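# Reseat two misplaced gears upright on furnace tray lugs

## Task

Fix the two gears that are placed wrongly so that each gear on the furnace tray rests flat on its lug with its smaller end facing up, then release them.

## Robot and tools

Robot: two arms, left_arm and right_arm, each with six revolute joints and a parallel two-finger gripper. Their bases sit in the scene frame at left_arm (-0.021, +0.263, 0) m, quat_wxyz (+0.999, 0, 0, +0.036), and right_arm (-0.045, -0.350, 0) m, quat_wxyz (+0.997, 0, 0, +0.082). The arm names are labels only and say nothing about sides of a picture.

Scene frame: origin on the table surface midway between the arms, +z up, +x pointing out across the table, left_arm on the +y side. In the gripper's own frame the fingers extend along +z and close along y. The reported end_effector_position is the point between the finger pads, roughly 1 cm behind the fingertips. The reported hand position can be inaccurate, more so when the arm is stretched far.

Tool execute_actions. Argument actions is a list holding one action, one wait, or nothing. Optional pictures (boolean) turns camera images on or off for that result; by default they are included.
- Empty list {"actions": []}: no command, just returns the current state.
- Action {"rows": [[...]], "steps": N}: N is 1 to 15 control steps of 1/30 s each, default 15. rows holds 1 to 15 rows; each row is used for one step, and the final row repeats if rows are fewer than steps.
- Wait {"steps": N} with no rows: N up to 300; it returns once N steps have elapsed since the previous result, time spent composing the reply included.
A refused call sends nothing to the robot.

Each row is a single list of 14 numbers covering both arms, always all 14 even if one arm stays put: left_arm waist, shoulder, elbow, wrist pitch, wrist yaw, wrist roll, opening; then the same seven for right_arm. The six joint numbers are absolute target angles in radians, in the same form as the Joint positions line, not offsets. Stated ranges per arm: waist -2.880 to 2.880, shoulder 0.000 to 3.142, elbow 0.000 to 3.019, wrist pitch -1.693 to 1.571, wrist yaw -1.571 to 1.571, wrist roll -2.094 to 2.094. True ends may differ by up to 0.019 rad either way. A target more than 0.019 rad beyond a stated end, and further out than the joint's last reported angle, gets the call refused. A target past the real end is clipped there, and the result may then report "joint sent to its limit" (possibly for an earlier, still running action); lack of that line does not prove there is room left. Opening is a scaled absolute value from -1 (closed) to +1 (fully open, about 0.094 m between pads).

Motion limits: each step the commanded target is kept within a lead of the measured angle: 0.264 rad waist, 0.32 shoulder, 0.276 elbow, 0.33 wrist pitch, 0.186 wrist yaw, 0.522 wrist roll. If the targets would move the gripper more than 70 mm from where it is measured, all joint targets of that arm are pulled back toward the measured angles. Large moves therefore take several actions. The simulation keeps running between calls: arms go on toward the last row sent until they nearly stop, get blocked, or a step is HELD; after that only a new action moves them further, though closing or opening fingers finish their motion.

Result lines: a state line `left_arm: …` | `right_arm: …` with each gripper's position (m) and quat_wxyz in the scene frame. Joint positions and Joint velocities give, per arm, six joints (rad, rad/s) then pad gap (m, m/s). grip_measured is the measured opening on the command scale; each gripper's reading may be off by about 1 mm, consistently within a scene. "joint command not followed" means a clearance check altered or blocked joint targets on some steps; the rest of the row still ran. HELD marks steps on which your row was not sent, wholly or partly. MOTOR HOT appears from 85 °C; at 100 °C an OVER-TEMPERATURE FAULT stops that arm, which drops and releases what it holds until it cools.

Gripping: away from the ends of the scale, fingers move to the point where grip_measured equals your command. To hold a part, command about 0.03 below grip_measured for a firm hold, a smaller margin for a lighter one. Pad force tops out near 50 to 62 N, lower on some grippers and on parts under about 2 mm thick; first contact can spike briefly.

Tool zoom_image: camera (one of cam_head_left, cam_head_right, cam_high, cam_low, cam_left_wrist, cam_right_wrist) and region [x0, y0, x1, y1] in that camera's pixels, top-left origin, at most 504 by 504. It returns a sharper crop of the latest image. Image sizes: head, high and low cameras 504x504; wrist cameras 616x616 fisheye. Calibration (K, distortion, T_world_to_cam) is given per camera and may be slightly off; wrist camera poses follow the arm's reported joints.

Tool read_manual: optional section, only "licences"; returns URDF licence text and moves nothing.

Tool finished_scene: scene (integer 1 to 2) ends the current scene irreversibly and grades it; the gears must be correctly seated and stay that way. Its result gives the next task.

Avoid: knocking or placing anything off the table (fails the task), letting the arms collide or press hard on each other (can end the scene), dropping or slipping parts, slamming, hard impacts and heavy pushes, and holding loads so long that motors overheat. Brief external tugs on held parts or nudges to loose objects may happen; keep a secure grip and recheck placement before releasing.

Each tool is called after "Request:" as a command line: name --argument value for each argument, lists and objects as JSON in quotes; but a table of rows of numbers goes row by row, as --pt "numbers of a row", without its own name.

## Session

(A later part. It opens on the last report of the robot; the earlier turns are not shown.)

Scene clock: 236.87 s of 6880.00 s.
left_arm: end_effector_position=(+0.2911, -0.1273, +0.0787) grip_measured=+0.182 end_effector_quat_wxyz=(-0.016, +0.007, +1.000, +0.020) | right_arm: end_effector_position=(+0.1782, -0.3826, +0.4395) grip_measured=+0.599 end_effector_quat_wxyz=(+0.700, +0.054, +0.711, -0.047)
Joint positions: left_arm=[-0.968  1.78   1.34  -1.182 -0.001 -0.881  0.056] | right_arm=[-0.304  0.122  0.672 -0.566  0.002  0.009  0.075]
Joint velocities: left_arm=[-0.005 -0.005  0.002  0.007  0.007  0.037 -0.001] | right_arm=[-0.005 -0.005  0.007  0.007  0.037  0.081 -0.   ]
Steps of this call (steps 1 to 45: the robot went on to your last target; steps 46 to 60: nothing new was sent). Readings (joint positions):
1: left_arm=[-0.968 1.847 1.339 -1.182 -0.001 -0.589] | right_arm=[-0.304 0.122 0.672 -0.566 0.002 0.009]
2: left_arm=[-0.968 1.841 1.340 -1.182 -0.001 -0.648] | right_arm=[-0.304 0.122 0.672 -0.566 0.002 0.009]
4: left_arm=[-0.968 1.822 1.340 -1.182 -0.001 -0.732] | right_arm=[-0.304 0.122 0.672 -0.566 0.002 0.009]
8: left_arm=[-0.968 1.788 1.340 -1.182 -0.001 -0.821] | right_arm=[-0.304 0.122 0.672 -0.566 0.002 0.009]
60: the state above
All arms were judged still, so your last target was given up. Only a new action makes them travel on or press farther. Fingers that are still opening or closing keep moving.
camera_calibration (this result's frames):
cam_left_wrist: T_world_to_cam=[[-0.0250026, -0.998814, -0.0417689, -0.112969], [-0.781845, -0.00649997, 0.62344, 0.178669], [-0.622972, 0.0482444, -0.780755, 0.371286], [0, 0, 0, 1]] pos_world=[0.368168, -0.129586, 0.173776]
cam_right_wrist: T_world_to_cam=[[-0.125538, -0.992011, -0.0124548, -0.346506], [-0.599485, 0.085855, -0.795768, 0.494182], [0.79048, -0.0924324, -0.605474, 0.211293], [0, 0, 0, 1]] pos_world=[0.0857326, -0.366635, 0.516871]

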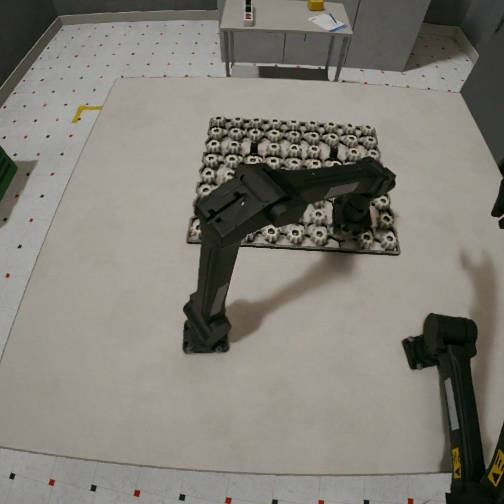

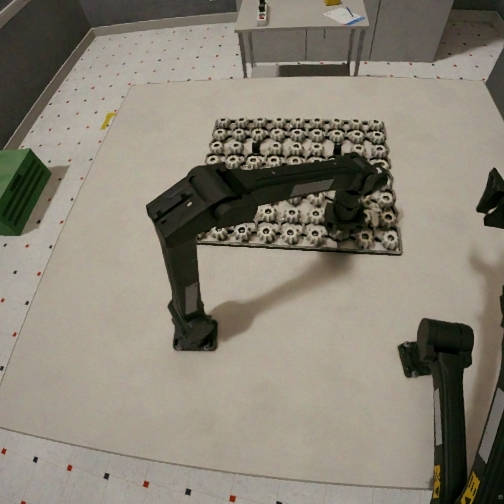

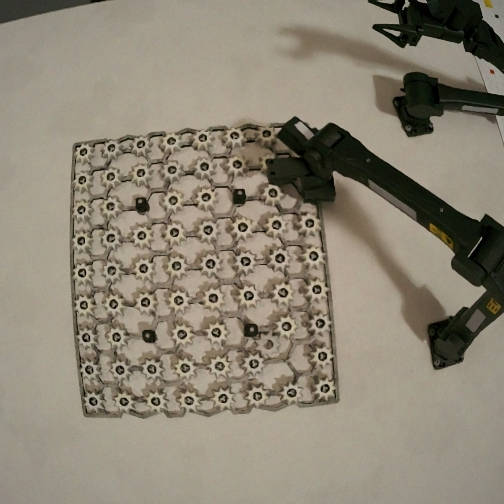

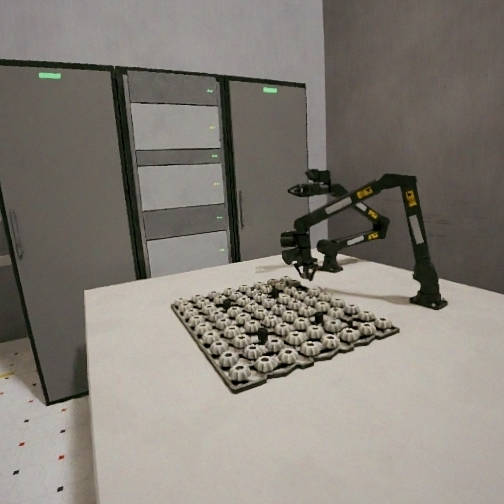

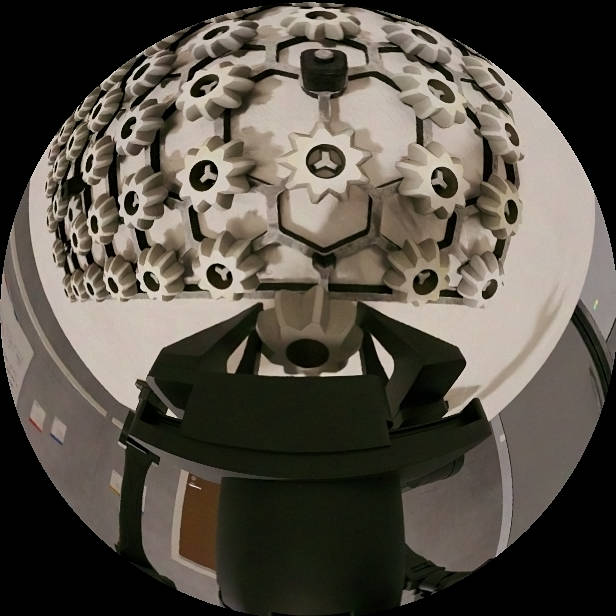

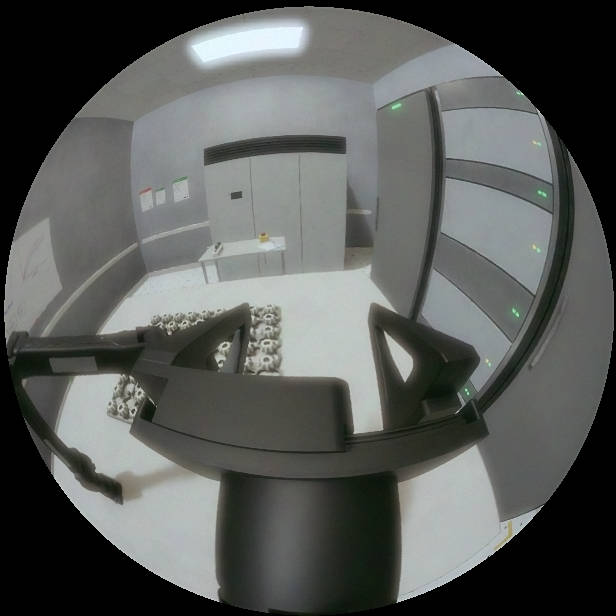

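Request:
execute_actions --actions '[{"rows":[[-0.953,1.779,1.33,-1.105,0,-0.89,0.14,-0.3,0.12,0.69,-0.576,0,0,0.6]],"steps":15}]' --pictures false

Request:
execute_actions --actions '[{"rows":[[-0.953,1.8,1.31,-1.065,0,-0.89,0.14,-0.3,0.12,0.69,-0.576,0,0,0.6]],"steps":15}]'

Scene clock: 257.63 s of 6880.00 s.
left_arm: end_effector_position=(+0.3018, -0.1347, +0.0745) grip_measured=+0.182 end_effector_quat_wxyz=(+0.002, +0.003, +1.000, -0.002) | right_arm: end_effector_position=(+0.1782, -0.3826, +0.4395) grip_measured=+0.599 end_effector_quat_wxyz=(+0.700, +0.054, +0.711, -0.047)
Joint positions: left_arm=[-0.961  1.781  1.331 -1.115 -0.001 -0.881  0.056] | right_arm=[-0.304  0.122  0.672 -0.566  0.002  0.009  0.075]
Joint velocities: left_arm=[-0.005 -0.005 -0.002 -0.012  0.022  0.066 -0.   ] | right_arm=[-0.015 -0.005 -0.012  0.012  0.037 -0.051 -0.   ]
Steps of this call (steps 1 to 90: nothing new was sent; then 17.27 s passed at rest; steps 91 to 105: all 15 steps of this action). Readings (joint positions):
91: left_arm=[-0.968 1.780 1.338 -1.172 -0.001 -0.881] | right_arm=[-0.304 0.122 0.672 -0.566 0.002 0.009]
92: left_arm=[-0.968 1.780 1.335 -1.152 -0.001 -0.881] | right_arm=[-0.304 0.122 0.672 -0.566 0.002 0.009]
94: left_arm=[-0.966 1.781 1.332 -1.125 -0.001 -0.881] | right_arm=[-0.304 0.122 0.672 -0.566 0.002 0.009]
98: left_arm=[-0.962 1.781 1.331 -1.115 -0.001 -0.881] | right_arm=[-0.304 0.122 0.672 -0.566 0.002 0.009]
105: the state above

Scene clock: 258.13 s of 6880.00 s.
left_arm: end_effector_position=(+0.3011, -0.1338, +0.0576) grip_measured=+0.182 end_effector_quat_wxyz=(+0.002, +0.003, +1.000, -0.001) | right_arm: end_effector_position=(+0.1782, -0.3826, +0.4395) grip_measured=+0.599 end_effector_quat_wxyz=(+0.700, +0.054, +0.711, -0.047)
Joint positions: left_arm=[-0.961  1.8    1.308 -1.075 -0.001 -0.881  0.056] | right_arm=[-0.304  0.122  0.672 -0.566  0.002  0.009  0.075]
Joint velocities: left_arm=[-0.015 -0.015 -0.027  0.017  0.066 -0.051  0.   ] | right_arm=[ 0.005 -0.005  0.002 -0.012 -0.051 -0.051 -0.   ]
Steps of this call (steps 1 to 15: all 15 steps of this action). Readings (joint positions):
1: left_arm=[-0.961 1.781 1.328 -1.108 -0.001 -0.881] | right_arm=[-0.304 0.122 0.672 -0.566 0.002 0.009]
2: left_arm=[-0.961 1.781 1.324 -1.095 -0.001 -0.881] | right_arm=[-0.304 0.122 0.672 -0.566 0.002 0.009]
4: left_arm=[-0.961 1.785 1.317 -1.080 -0.001 -0.881] | right_arm=[-0.304 0.122 0.672 -0.566 0.002 0.009]
8: left_arm=[-0.961 1.796 1.309 -1.076 -0.001 -0.881] | right_arm=[-0.304 0.122 0.672 -0.566 0.002 0.009]
15: the state above
camera_calibration (this result's frames):
cam_left_wrist: T_world_to_cam=[[-0.0170425, -0.999855, -0.0000601446, -0.125058], [-0.80277, 0.0136474, 0.596133, 0.210123], [-0.596045, 0.0102079, -0.802886, 0.349463], [0, 0, 0, 1]] pos_world=[0.374845, -0.131474, 0.15531]
cam_right_wrist: T_world_to_cam=[[-0.125538, -0.992011, -0.0124548, -0.346506], [-0.599485, 0.085855, -0.795768, 0.494182], [0.79048, -0.0924324, -0.605474, 0.211293], [0, 0, 0, 1]] pos_world=[0.0857326, -0.366635, 0.516871]

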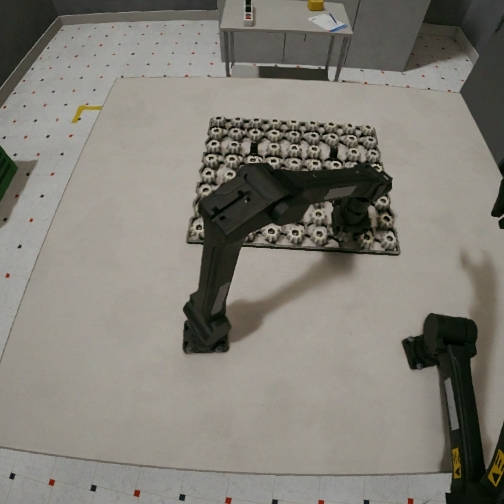

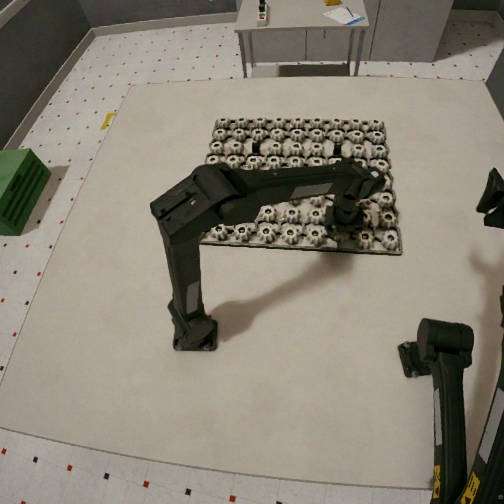

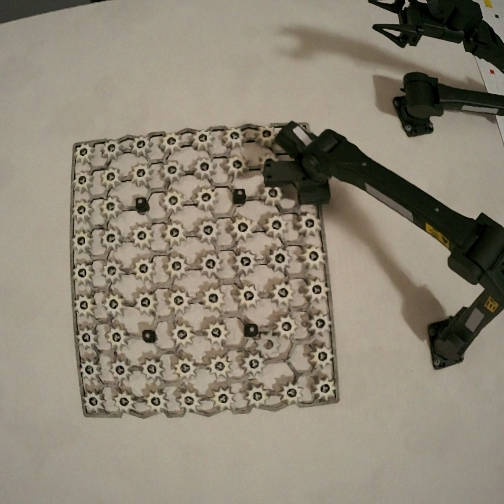

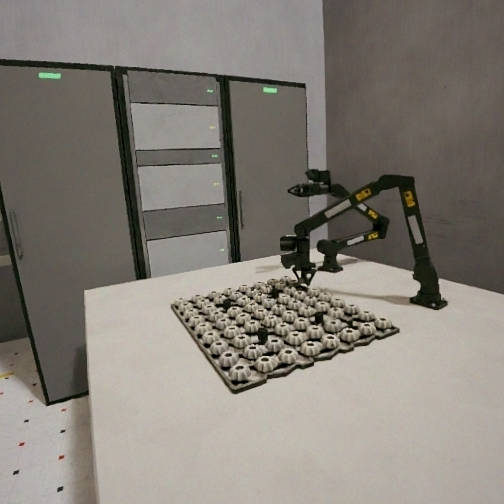

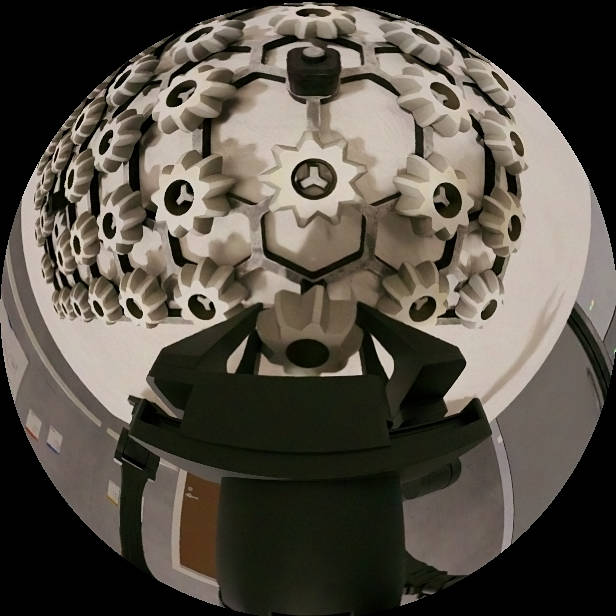

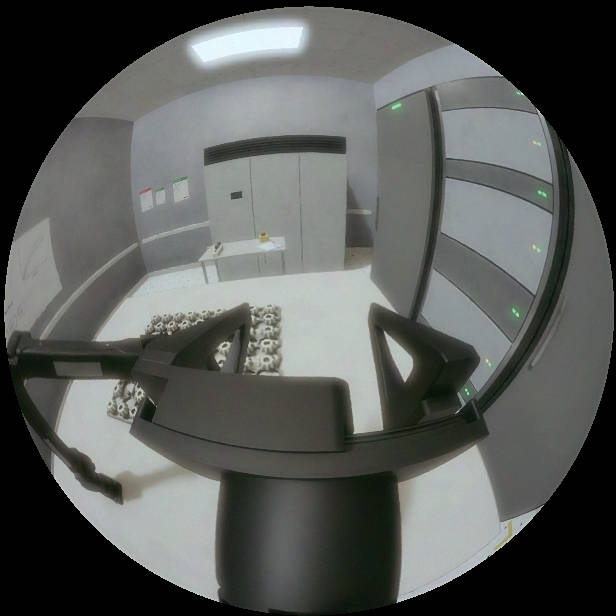

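Request:
execute_actions --actions '[{"rows":[[-0.945,1.8,1.31,-1.045,0,-0.89,0.14,-0.3,0.12,0.69,-0.576,0,0,0.6]],"steps":10}]' --pictures false

Request:
execute_actions --actions '[{"rows":[[-0.945,1.825,1.31,-1.045,0,-0.89,0.14,-0.3,0.12,0.69,-0.576,0,0,0.6]],"steps":15}]'

Scene clock: 276.53 s of 6880.00 s.
left_arm: end_effector_position=(+0.3074, -0.1348, +0.0577) grip_measured=+0.182 end_effector_quat_wxyz=(+0.008, -0.001, +1.000, -0.009) | right_arm: end_effector_position=(+0.1782, -0.3826, +0.4395) grip_measured=+0.599 end_effector_quat_wxyz=(+0.700, +0.054, +0.711, -0.047)
Joint positions: left_arm=[-0.953  1.8    1.308 -1.055 -0.001 -0.881  0.056] | right_arm=[-0.304  0.122  0.672 -0.566  0.002  0.009  0.075]
Joint velocities: left_arm=[ 0.005 -0.005 -0.017 -0.002 -0.022 -0.007  0.   ] | right_arm=[-0.005 -0.024 -0.007  0.012  0.037  0.051 -0.   ]
Steps of this call (steps 1 to 15: the robot went on to your last target; steps 16 to 90: nothing new was sent; then 15.07 s passed at rest; steps 91 to 100: all 10 steps of this action). Readings (joint positions):
91: left_arm=[-0.961 1.800 1.308 -1.072 -0.001 -0.881] | right_arm=[-0.304 0.122 0.672 -0.566 0.002 0.009]
92: left_arm=[-0.960 1.800 1.308 -1.067 -0.001 -0.881] | right_arm=[-0.304 0.122 0.672 -0.566 0.002 0.009]
94: left_arm=[-0.958 1.800 1.308 -1.058 -0.001 -0.881] | right_arm=[-0.304 0.122 0.672 -0.566 0.002 0.009]
98: left_arm=[-0.953 1.800 1.308 -1.055 -0.001 -0.881] | right_arm=[-0.304 0.122 0.672 -0.566 0.002 0.009]
100: the state above

Scene clock: 277.03 s of 6880.00 s.
left_arm: end_effector_position=(+0.3066, -0.1335, +0.0458) grip_measured=+0.182 end_effector_quat_wxyz=(+0.001, -0.001, +1.000, -0.000) | right_arm: end_effector_position=(+0.1782, -0.3826, +0.4395) grip_measured=+0.599 end_effector_quat_wxyz=(+0.700, +0.054, +0.711, -0.047)
Joint positions: left_arm=[-0.952  1.824  1.308 -1.054 -0.001 -0.881  0.056] | right_arm=[-0.304  0.122  0.672 -0.566  0.002  0.009  0.075]
Joint velocities: left_arm=[ 0.015 -0.005  0.007 -0.012  0.066 -0.051 -0.001] | right_arm=[-0.015  0.015 -0.007 -0.007  0.066 -0.037  0.001]
Steps of this call (steps 1 to 15: all 15 steps of this action). Readings (joint positions):
1: left_arm=[-0.952 1.801 1.308 -1.055 -0.001 -0.881] | right_arm=[-0.304 0.122 0.672 -0.566 0.002 0.009]
2: left_arm=[-0.952 1.802 1.308 -1.055 -0.001 -0.881] | right_arm=[-0.304 0.122 0.672 -0.566 0.002 0.009]
4: left_arm=[-0.952 1.808 1.308 -1.054 -0.001 -0.881] | right_arm=[-0.304 0.122 0.672 -0.566 0.002 0.009]
8: left_arm=[-0.952 1.820 1.308 -1.054 -0.001 -0.881] | right_arm=[-0.304 0.122 0.672 -0.566 0.002 0.009]
15: the state above
camera_calibration (this result's frames):
cam_left_wrist: T_world_to_cam=[[-0.00827173, -0.999963, -0.00239466, -0.127231], [-0.801697, 0.00520031, 0.597708, 0.22008], [-0.597673, 0.00686387, -0.80171, 0.343296], [0, 0, 0, 1]] pos_world=[0.380564, -0.130727, 0.143376]
cam_right_wrist: T_world_to_cam=[[-0.125538, -0.992011, -0.0124548, -0.346506], [-0.599485, 0.085855, -0.795768, 0.494182], [0.79048, -0.0924324, -0.605474, 0.211293], [0, 0, 0, 1]] pos_world=[0.0857326, -0.366635, 0.516871]

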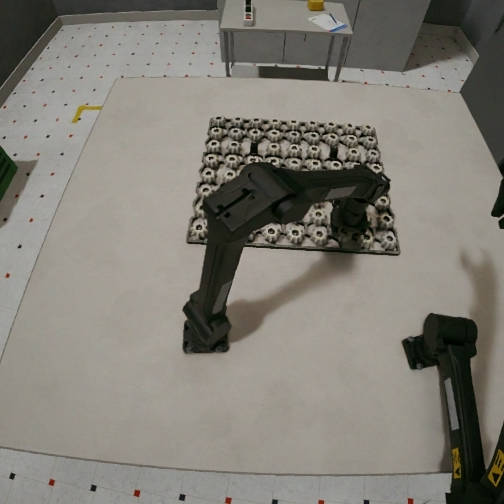

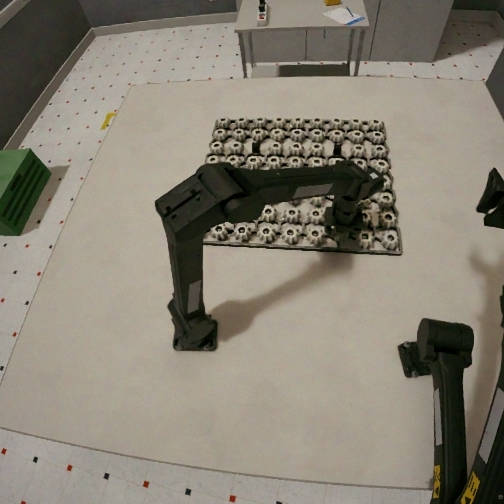

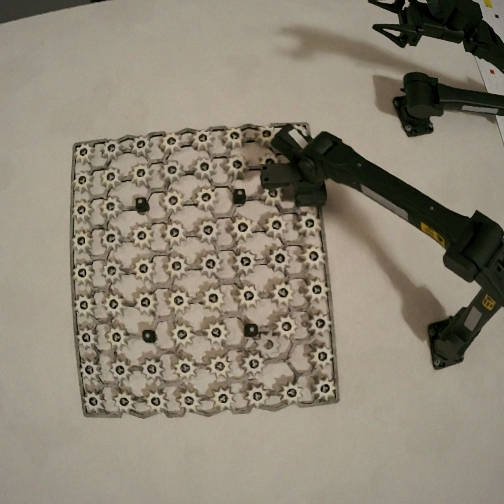

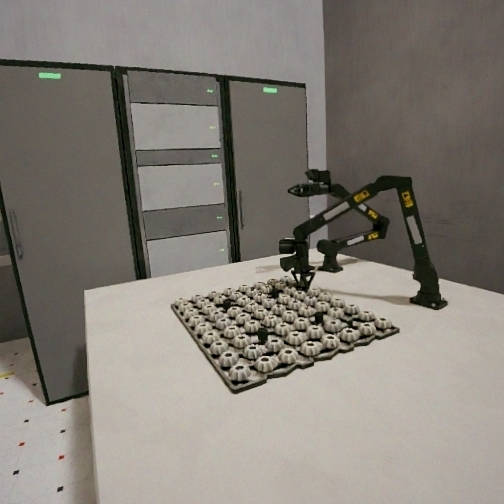

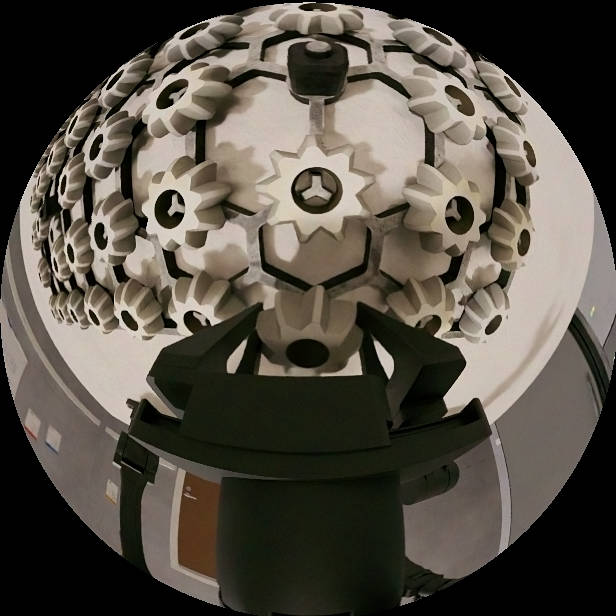

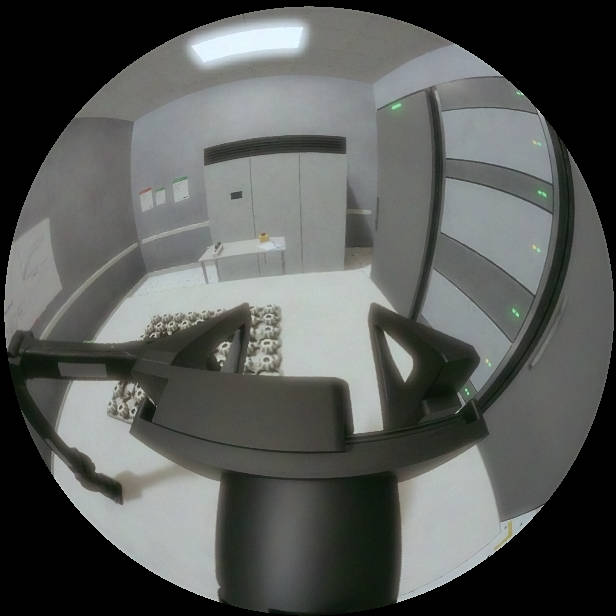

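Go a bit further outward and down.

Request:
execute_actions --actions '[{"rows":[[-0.945,1.825,1.31,-1.02,0,-0.89,0.14,-0.3,0.12,0.69,-0.576,0,0,0.6]],"steps":8}]' --pictures false

Request:
execute_actions --actions '[{"rows":[[-0.945,1.85,1.31,-1.02,0,-0.89,0.14,-0.3,0.12,0.69,-0.576,0,0,0.6]],"steps":15}]' --pictures false

Request:
execute_actions --actions '[{"rows":[[-0.945,1.85,1.31,-1.02,0,-0.89,0.42,-0.3,0.12,0.69,-0.576,0,0,0.6]],"steps":12}]' --pictures false

Request:
execute_actions --actions '[{"rows":[[-0.945,1.74,1.33,-1.14,0,-0.89,0.42,-0.3,0.12,0.69,-0.576,0,0,0.6]],"steps":15}]'

Scene clock: 291.23 s of 6880.00 s.
left_arm: end_effector_position=(+0.3102, -0.1379, +0.0458) grip_measured=+0.182 end_effector_quat_wxyz=(+0.008, -0.001, +1.000, -0.009) | right_arm: end_effector_position=(+0.1782, -0.3826, +0.4395) grip_measured=+0.599 end_effector_quat_wxyz=(+0.700, +0.054, +0.711, -0.047)
Joint positions: left_arm=[-0.952  1.824  1.307 -1.03  -0.001 -0.881  0.056] | right_arm=[-0.304  0.122  0.672 -0.566  0.002  0.009  0.075]
Joint velocities: left_arm=[-0.015 -0.005 -0.002 -0.002  0.007  0.007 -0.   ] | right_arm=[-0.005  0.015 -0.022  0.017 -0.007  0.066 -0.   ]
Steps of this call (steps 1 to 15: the robot went on to your last target; steps 16 to 90: nothing new was sent; then 10.93 s passed at rest; steps 91 to 98: all 8 steps of this action). Readings (joint positions):
91: left_arm=[-0.952 1.824 1.308 -1.050 -0.001 -0.881] | right_arm=[-0.304 0.122 0.672 -0.566 0.002 0.009]
92: left_arm=[-0.952 1.824 1.307 -1.044 -0.001 -0.881] | right_arm=[-0.304 0.122 0.672 -0.566 0.002 0.009]
94: left_arm=[-0.952 1.824 1.307 -1.034 -0.001 -0.881] | right_arm=[-0.304 0.122 0.672 -0.566 0.002 0.009]
98: the state above

Scene clock: 291.73 s of 6880.00 s.
left_arm: end_effector_position=(+0.3098, -0.1377, +0.0424) grip_measured=+0.182 end_effector_quat_wxyz=(+0.006, -0.001, +1.000, -0.007) | right_arm: end_effector_position=(+0.1782, -0.3826, +0.4395) grip_measured=+0.599 end_effector_quat_wxyz=(+0.700, +0.054, +0.711, -0.047)
Joint positions: left_arm=[-0.952  1.83   1.307 -1.029  0.    -0.881  0.056] | right_arm=[-0.304  0.122  0.672 -0.566  0.002  0.009  0.075]
Joint velocities: left_arm=[ 0.005 -0.015 -0.012 -0.002 -0.051  0.007 -0.   ] | right_arm=[-0.015  0.015  0.007  0.007 -0.037 -0.051 -0.001]
Steps of this call (steps 1 to 15: all 15 steps of this action). Readings (joint positions):
1: left_arm=[-0.952 1.825 1.307 -1.030 -0.001 -0.881] | right_arm=[-0.304 0.122 0.672 -0.566 0.002 0.009]
2: left_arm=[-0.952 1.826 1.307 -1.029 -0.001 -0.881] | right_arm=[-0.304 0.122 0.672 -0.566 0.002 0.009]
4: left_arm=[-0.952 1.830 1.307 -1.029 0.000 -0.881] | right_arm=[-0.304 0.122 0.672 -0.566 0.002 0.009]
8: left_arm=[-0.952 1.830 1.307 -1.029 0.000 -0.881] | right_arm=[-0.304 0.122 0.672 -0.566 0.002 0.009]
15: the state above

Scene clock: 292.13 s of 6880.00 s.
left_arm: end_effector_position=(+0.3101, -0.1378, +0.0422) grip_measured=+0.418 end_effector_quat_wxyz=(+0.006, -0.001, +1.000, -0.007) | right_arm: end_effector_position=(+0.1782, -0.3826, +0.4395) grip_measured=+0.599 end_effector_quat_wxyz=(+0.700, +0.054, +0.711, -0.047)
Joint positions: left_arm=[-0.952  1.831  1.307 -1.028 -0.    -0.881  0.067] | right_arm=[-0.304  0.122  0.672 -0.566  0.002  0.009  0.075]
Joint velocities: left_arm=[ 0.005  0.005 -0.002  0.007  0.066  0.022 -0.   ] | right_arm=[-0.005 -0.005  0.007 -0.007 -0.022 -0.007 -0.   ]
Steps of this call (steps 1 to 12: all 12 steps of this action). Readings (joint positions):
1: left_arm=[-0.952 1.830 1.307 -1.029 0.000 -0.881] | right_arm=[-0.304 0.122 0.672 -0.566 0.002 0.009]
2: left_arm=[-0.952 1.830 1.307 -1.029 0.000 -0.881] | right_arm=[-0.304 0.122 0.672 -0.566 0.002 0.009]
4: left_arm=[-0.952 1.830 1.307 -1.029 -0.000 -0.881] | right_arm=[-0.304 0.122 0.672 -0.566 0.002 0.009]
8: left_arm=[-0.952 1.831 1.307 -1.028 -0.000 -0.881] | right_arm=[-0.304 0.122 0.672 -0.566 0.002 0.009]
12: the state above

Scene clock: 292.63 s of 6880.00 s.
left_arm: end_effector_position=(+0.2977, -0.1230, +0.0888) grip_measured=+0.418 end_effector_quat_wxyz=(+0.003, -0.002, +1.000, -0.005) | right_arm: end_effector_position=(+0.1782, -0.3826, +0.4395) grip_measured=+0.599 end_effector_quat_wxyz=(+0.700, +0.054, +0.711, -0.047)
Joint positions: left_arm=[-0.951  1.735  1.307 -1.132  0.002 -0.882  0.067] | right_arm=[-0.304  0.122  0.672 -0.566  0.002  0.009  0.075]
Joint velocities: left_arm=[ 0.005 -0.005  0.002  0.012 -0.007 -0.051 -0.001] | right_arm=[-0.015 -0.015  0.002 -0.007 -0.037 -0.022  0.   ]
Steps of this call (steps 1 to 15: all 15 steps of this action). Readings (joint positions):
1: left_arm=[-0.952 1.828 1.307 -1.044 -0.000 -0.881] | right_arm=[-0.304 0.122 0.672 -0.566 0.002 0.009]
2: left_arm=[-0.952 1.821 1.307 -1.072 0.002 -0.882] | right_arm=[-0.304 0.122 0.672 -0.566 0.002 0.009]
4: left_arm=[-0.952 1.800 1.307 -1.106 0.003 -0.882] | right_arm=[-0.304 0.122 0.672 -0.566 0.002 0.009]
8: left_arm=[-0.951 1.750 1.307 -1.129 0.002 -0.882] | right_arm=[-0.304 0.122 0.672 -0.566 0.002 0.009]
15: the state above
camera_calibration (this result's frames):
cam_left_wrist: T_world_to_cam=[[-0.00715655, -0.999947, 0.00745186, -0.117884], [-0.804221, 0.0101842, 0.594244, 0.18887], [-0.594288, -0.0017402, -0.804251, 0.370531], [0, 0, 0, 1]] pos_world=[0.371251, -0.119156, 0.186643]
cam_right_wrist: T_world_to_cam=[[-0.125538, -0.992011, -0.0124548, -0.346506], [-0.599485, 0.085855, -0.795768, 0.494182], [0.79048, -0.0924324, -0.605474, 0.211293], [0, 0, 0, 1]] pos_world=[0.0857326, -0.366635, 0.516871]

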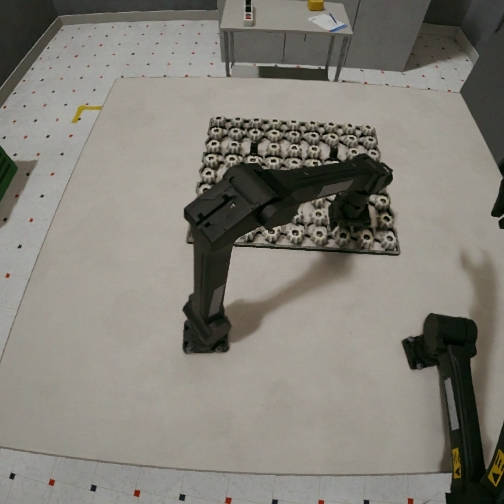

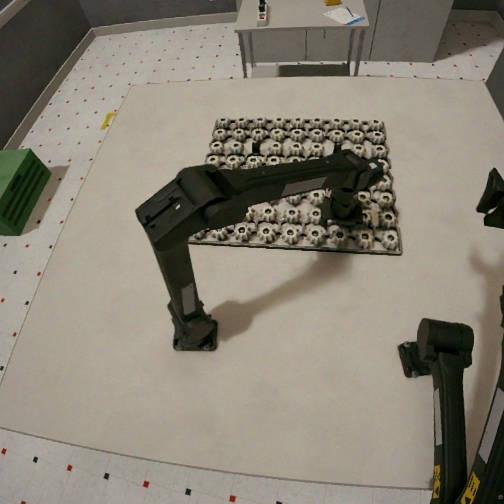

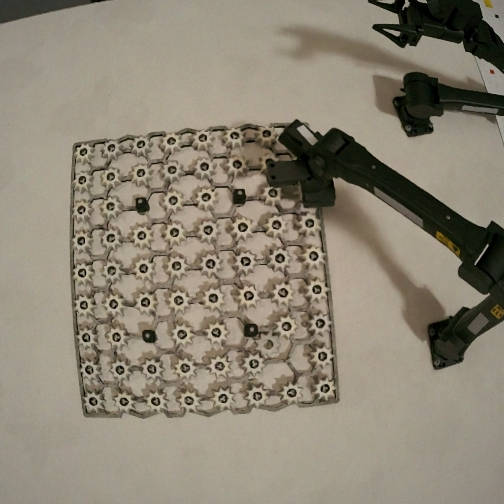

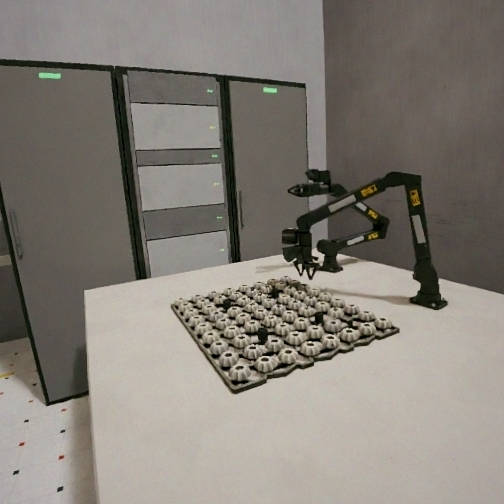

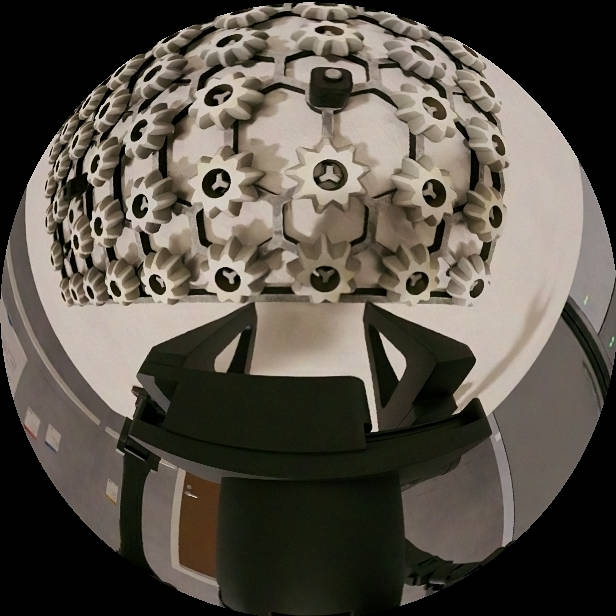

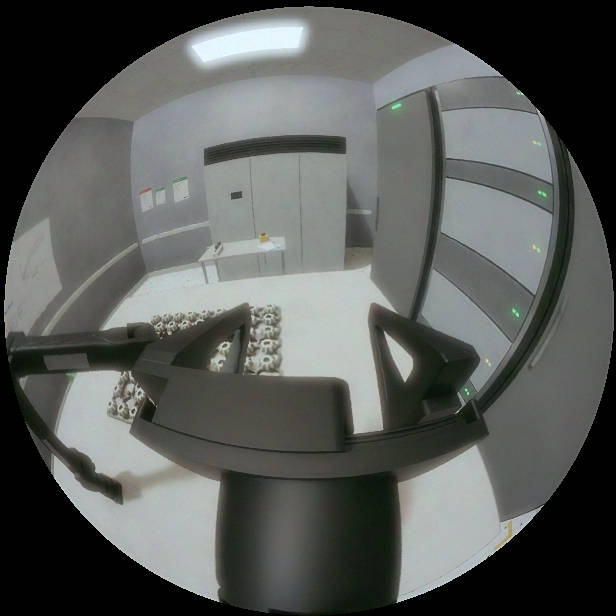

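Request:
execute_actions --actions '[{"rows":[[-0.6,1.55,1.3,-1.3,0,-0.5,0.42,-0.3,0.12,0.69,-0.576,0,0,0.6]],"steps":12}]' --pictures false

Request:
execute_actions --actions '[{"rows":[[-0.214,1.564,1.207,-1.205,0,-0.14,0.42,-0.3,0.12,0.69,-0.576,0,0,0.6]],"steps":15}]' --pictures false

Request:
execute_actions --actions '[{"steps":30}]'

Scene clock: 306.03 s of 6880.00 s.
left_arm: end_effector_position=(+0.3816, +0.0331, +0.1587) grip_measured=+0.418 end_effector_quat_wxyz=(+0.006, -0.036, +0.999, -0.003) | right_arm: end_effector_position=(+0.1782, -0.3826, +0.4395) grip_measured=+0.599 end_effector_quat_wxyz=(+0.700, +0.054, +0.711, -0.047)
Joint positions: left_arm=[-0.591  1.58   1.304 -1.282 -0.002 -0.591  0.067] | right_arm=[-0.304  0.122  0.672 -0.566  0.002  0.009  0.075]
Joint velocities: left_arm=[ 0.845 -0.464 -0.007 -0.144 -0.081  0.476 -0.   ] | right_arm=[-0.005 -0.015 -0.007 -0.002  0.037 -0.022 -0.   ]
Steps of this call (steps 1 to 15: the robot went on to your last target; steps 16 to 90: nothing new was sent; then 10.00 s passed at rest; steps 91 to 102: all 12 steps of this action). Readings (joint positions):
91: left_arm=[-0.945 1.732 1.307 -1.142 0.004 -0.859] | right_arm=[-0.304 0.122 0.672 -0.566 0.002 0.009]
92: left_arm=[-0.935 1.727 1.306 -1.162 0.005 -0.830] | right_arm=[-0.304 0.122 0.672 -0.566 0.002 0.009]
94: left_arm=[-0.889 1.706 1.304 -1.198 0.005 -0.779] | right_arm=[-0.304 0.122 0.672 -0.566 0.002 0.009]
98: left_arm=[-0.746 1.648 1.304 -1.245 0.005 -0.687] | right_arm=[-0.304 0.122 0.672 -0.566 0.002 0.009]
102: the state above

Scene clock: 306.53 s of 6880.00 s.
left_arm: end_effector_position=(+0.4221, +0.2162, +0.1367) grip_measured=+0.418 end_effector_quat_wxyz=(+0.007, -0.040, +0.999, +0.001) | right_arm: end_effector_position=(+0.1782, -0.3826, +0.4395) grip_measured=+0.599 end_effector_quat_wxyz=(+0.700, +0.054, +0.711, -0.047)
Joint positions: left_arm=[-0.179  1.552  1.211 -1.216 -0.004 -0.185  0.067] | right_arm=[-0.304  0.122  0.672 -0.566  0.002  0.009  0.075]
Joint velocities: left_arm=[-0.298 -0.015 -0.022 -0.007 -0.037  0.139  0.001] | right_arm=[-0.005 -0.024 -0.002  0.002 -0.037 -0.007 -0.001]
Steps of this call (steps 1 to 15: all 15 steps of this action). Readings (joint positions):
1: left_arm=[-0.557 1.566 1.300 -1.277 -0.000 -0.552] | right_arm=[-0.304 0.122 0.672 -0.566 0.002 0.009]
2: left_arm=[-0.524 1.553 1.292 -1.264 0.001 -0.509] | right_arm=[-0.304 0.122 0.672 -0.566 0.002 0.009]
4: left_arm=[-0.438 1.542 1.277 -1.247 0.001 -0.438] | right_arm=[-0.304 0.122 0.672 -0.566 0.002 0.009]
8: left_arm=[-0.250 1.543 1.235 -1.218 0.000 -0.293] | right_arm=[-0.304 0.122 0.672 -0.566 0.002 0.009]
15: the state above

Scene clock: 307.53 s of 6880.00 s.
left_arm: end_effector_position=(+0.4200, +0.1987, +0.1367) grip_measured=+0.418 end_effector_quat_wxyz=(+0.007, -0.005, +1.000, -0.000) | right_arm: end_effector_position=(+0.1782, -0.3826, +0.4395) grip_measured=+0.599 end_effector_quat_wxyz=(+0.700, +0.054, +0.711, -0.047)
Joint positions: left_arm=[-0.218  1.552  1.211 -1.216 -0.001 -0.154  0.067] | right_arm=[-0.304  0.122  0.672 -0.566  0.002  0.009  0.075]
Joint velocities: left_arm=[-0.005 -0.005 -0.012  0.002 -0.007 -0.081 -0.   ] | right_arm=[ 0.005 -0.034  0.007 -0.017  0.022 -0.037  0.   ]
Steps of this call (steps 1 to 30: the robot went on to your last target). Readings (joint positions):
1: left_arm=[-0.189 1.552 1.211 -1.216 -0.003 -0.179] | right_arm=[-0.304 0.122 0.672 -0.566 0.002 0.009]
2: left_arm=[-0.199 1.552 1.211 -1.216 -0.002 -0.174] | right_arm=[-0.304 0.122 0.672 -0.566 0.002 0.009]
4: left_arm=[-0.213 1.552 1.211 -1.216 -0.002 -0.167] | right_arm=[-0.304 0.122 0.672 -0.566 0.002 0.009]
8: left_arm=[-0.218 1.552 1.211 -1.216 -0.001 -0.159] | right_arm=[-0.304 0.122 0.672 -0.566 0.002 0.009]
30: the state above
All arms were judged still, so your last target was given up. Only a new action makes them travel on or press farther. Fingers that are still opening or closing keep moving.
camera_calibration (this result's frames):
cam_left_wrist: T_world_to_cam=[[-0.000225952, -0.999998, -0.00174164, 0.202632], [-0.809261, -0.000840269, 0.587448, 0.260716], [-0.587449, 0.00154218, -0.80926, 0.479435], [0, 0, 0, 1]] pos_world=[0.492677, 0.202111, 0.235183]
cam_right_wrist: T_world_to_cam=[[-0.125538, -0.992011, -0.0124548, -0.346506], [-0.599485, 0.085855, -0.795768, 0.494182], [0.79048, -0.0924324, -0.605474, 0.211293], [0, 0, 0, 1]] pos_world=[0.0857326, -0.366635, 0.516871]

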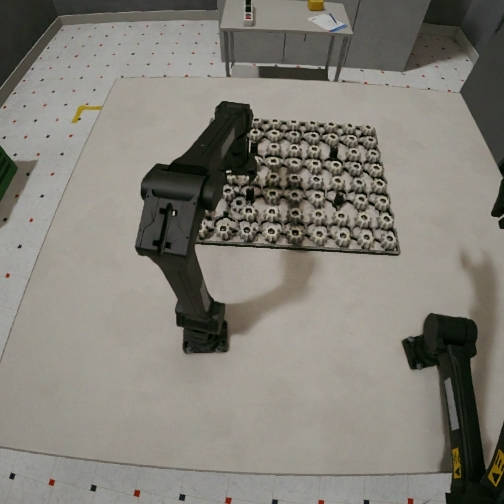

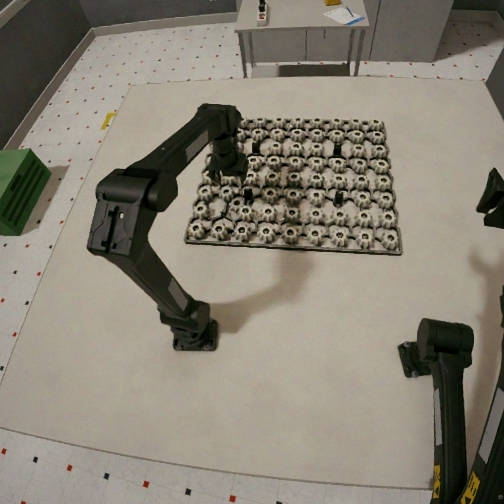

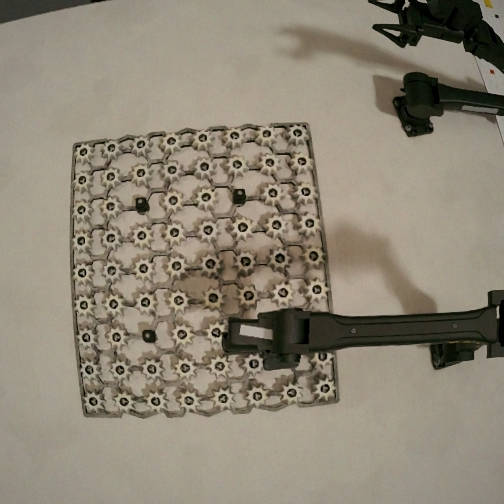

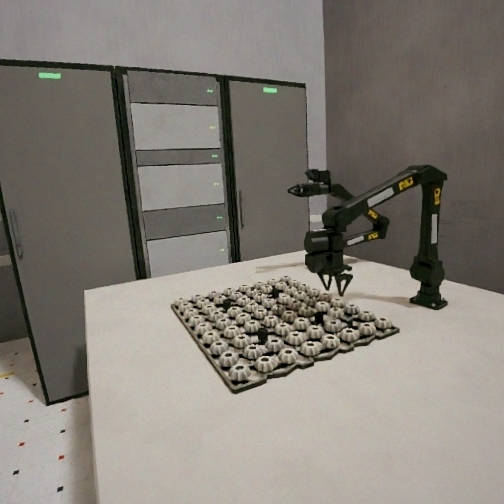

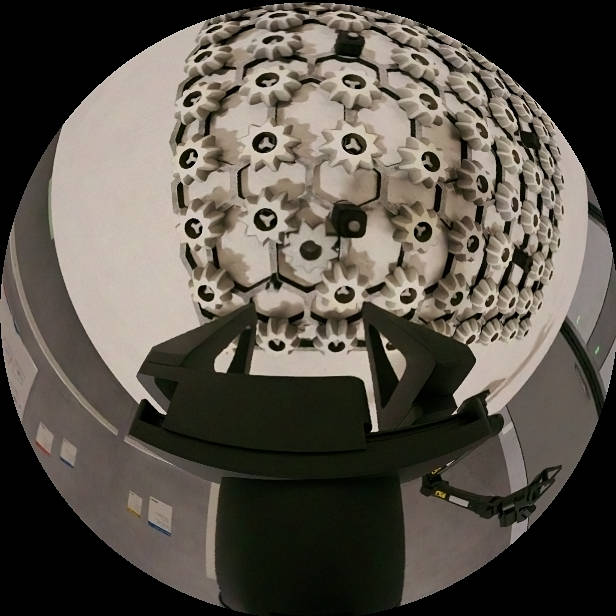

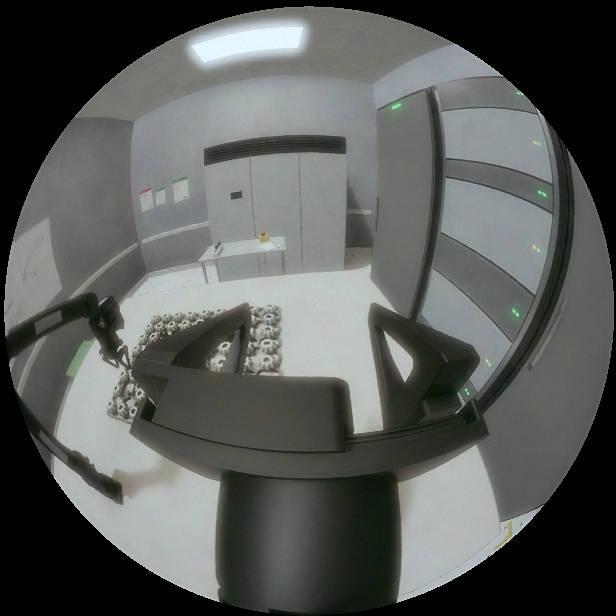

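Request:
execute_actions --actions '[{"rows":[[-0.218,1.6,1.165,-1.125,0,-0.14,0.42,-0.3,0.12,0.69,-0.576,0,0,0.6]],"steps":12}]' --pictures false

Request:
execute_actions --actions '[{"rows":[[-0.218,1.64,1.126,-1.047,0,-0.14,0.42,-0.3,0.12,0.69,-0.576,0,0,0.6]],"steps":15}]'

Scene clock: 330.63 s of 6880.00 s.
left_arm: end_effector_position=(+0.4233, +0.1982, +0.1059) grip_measured=+0.418 end_effector_quat_wxyz=(+0.007, -0.005, +1.000, -0.000) | right_arm: end_effector_position=(+0.1782, -0.3826, +0.4395) grip_measured=+0.599 end_effector_quat_wxyz=(+0.700, +0.054, +0.711, -0.047)
Joint positions: left_arm=[-0.218  1.591  1.17  -1.136 -0.001 -0.154  0.067] | right_arm=[-0.304  0.122  0.672 -0.566  0.002  0.009  0.075]
Joint velocities: left_arm=[-0.015 -0.005  0.007  0.017  0.022 -0.066 -0.001] | right_arm=[ 0.005 -0.005  0.002  0.007 -0.007 -0.022 -0.001]
Steps of this call (steps 1 to 90: nothing new was sent; then 19.70 s passed at rest; steps 91 to 102: all 12 steps of this action). Readings (joint positions):
91: left_arm=[-0.218 1.553 1.206 -1.201 -0.001 -0.154] | right_arm=[-0.304 0.122 0.672 -0.566 0.002 0.009]
92: left_arm=[-0.218 1.554 1.199 -1.175 -0.001 -0.154] | right_arm=[-0.304 0.122 0.672 -0.566 0.002 0.009]
94: left_arm=[-0.218 1.563 1.186 -1.147 -0.001 -0.154] | right_arm=[-0.304 0.122 0.672 -0.566 0.002 0.009]
98: left_arm=[-0.218 1.586 1.172 -1.137 -0.001 -0.154] | right_arm=[-0.304 0.122 0.672 -0.566 0.002 0.009]
102: the state above

Scene clock: 331.13 s of 6880.00 s.
left_arm: end_effector_position=(+0.4248, +0.1980, +0.0756) grip_measured=+0.418 end_effector_quat_wxyz=(+0.007, -0.005, +1.000, -0.000) | right_arm: end_effector_position=(+0.1782, -0.3826, +0.4395) grip_measured=+0.599 end_effector_quat_wxyz=(+0.700, +0.054, +0.711, -0.047)
Joint positions: left_arm=[-0.218  1.631  1.131 -1.057 -0.001 -0.154  0.067] | right_arm=[-0.304  0.122  0.672 -0.566  0.002  0.009  0.075]
Joint velocities: left_arm=[-0.015 -0.015 -0.002 -0.007  0.037 -0.037  0.001] | right_arm=[-0.005  0.005 -0.012 -0.002 -0.022  0.022 -0.   ]
Steps of this call (steps 1 to 15: all 15 steps of this action). Readings (joint positions):
1: left_arm=[-0.218 1.591 1.166 -1.122 -0.001 -0.154] | right_arm=[-0.304 0.122 0.672 -0.566 0.002 0.009]
2: left_arm=[-0.218 1.592 1.159 -1.096 -0.001 -0.154] | right_arm=[-0.304 0.122 0.672 -0.566 0.002 0.009]
4: left_arm=[-0.218 1.602 1.147 -1.069 -0.001 -0.154] | right_arm=[-0.304 0.122 0.672 -0.566 0.002 0.009]
8: left_arm=[-0.218 1.625 1.133 -1.060 -0.001 -0.154] | right_arm=[-0.304 0.122 0.672 -0.566 0.002 0.009]
15: the state above
camera_calibration (this result's frames):
cam_left_wrist: T_world_to_cam=[[-0.000225952, -0.999998, -0.00174164, 0.20183], [-0.809261, -0.000840269, 0.587448, 0.300464], [-0.587449, 0.00154218, -0.80926, 0.43282], [0, 0, 0, 1]] pos_world=[0.497459, 0.201415, 0.174109]
cam_right_wrist: T_world_to_cam=[[-0.125538, -0.992011, -0.0124548, -0.346506], [-0.599485, 0.085855, -0.795768, 0.494182], [0.79048, -0.0924324, -0.605474, 0.211293], [0, 0, 0, 1]] pos_world=[0.0857326, -0.366635, 0.516871]

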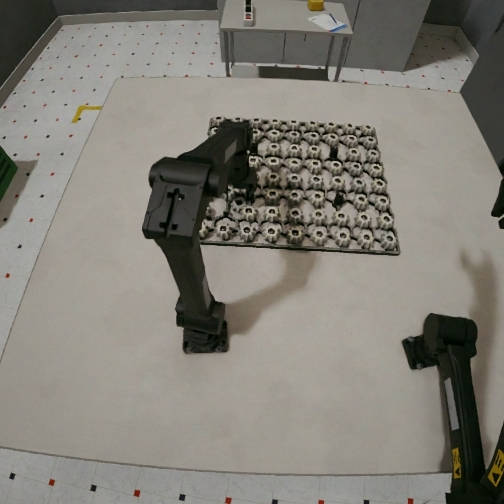

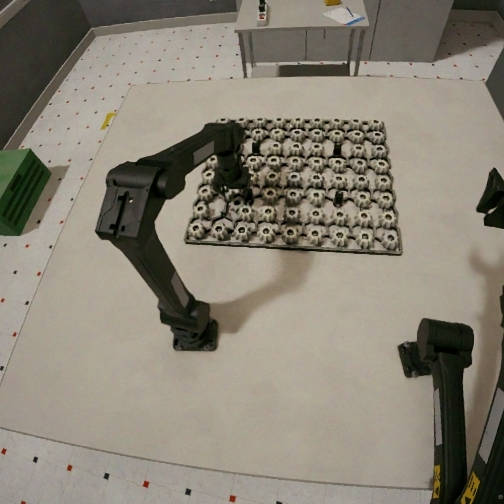

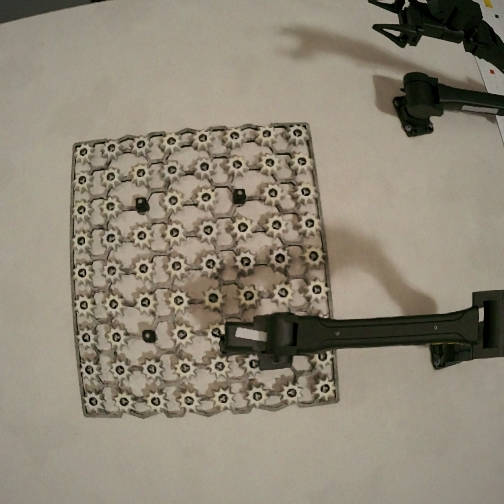

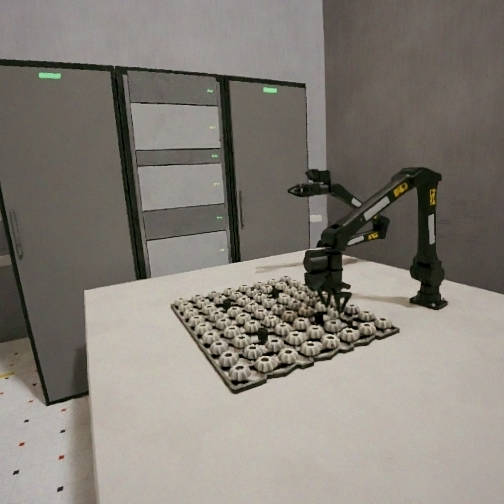

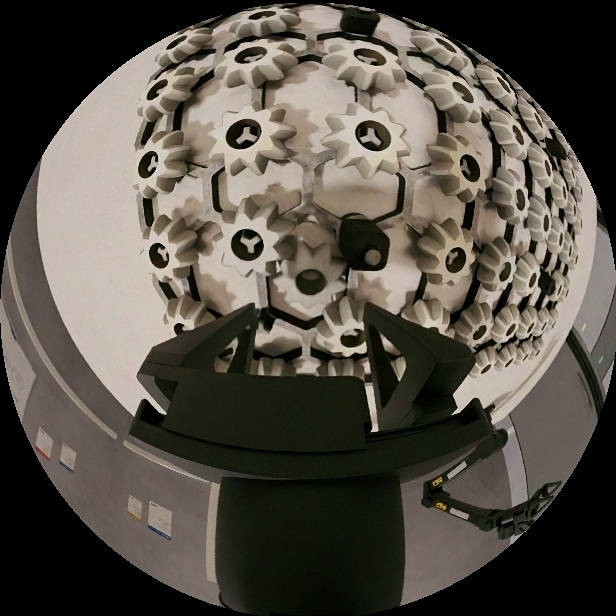

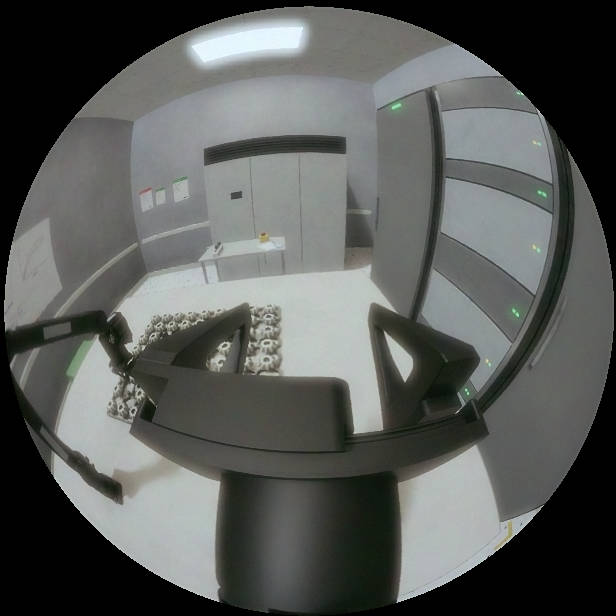

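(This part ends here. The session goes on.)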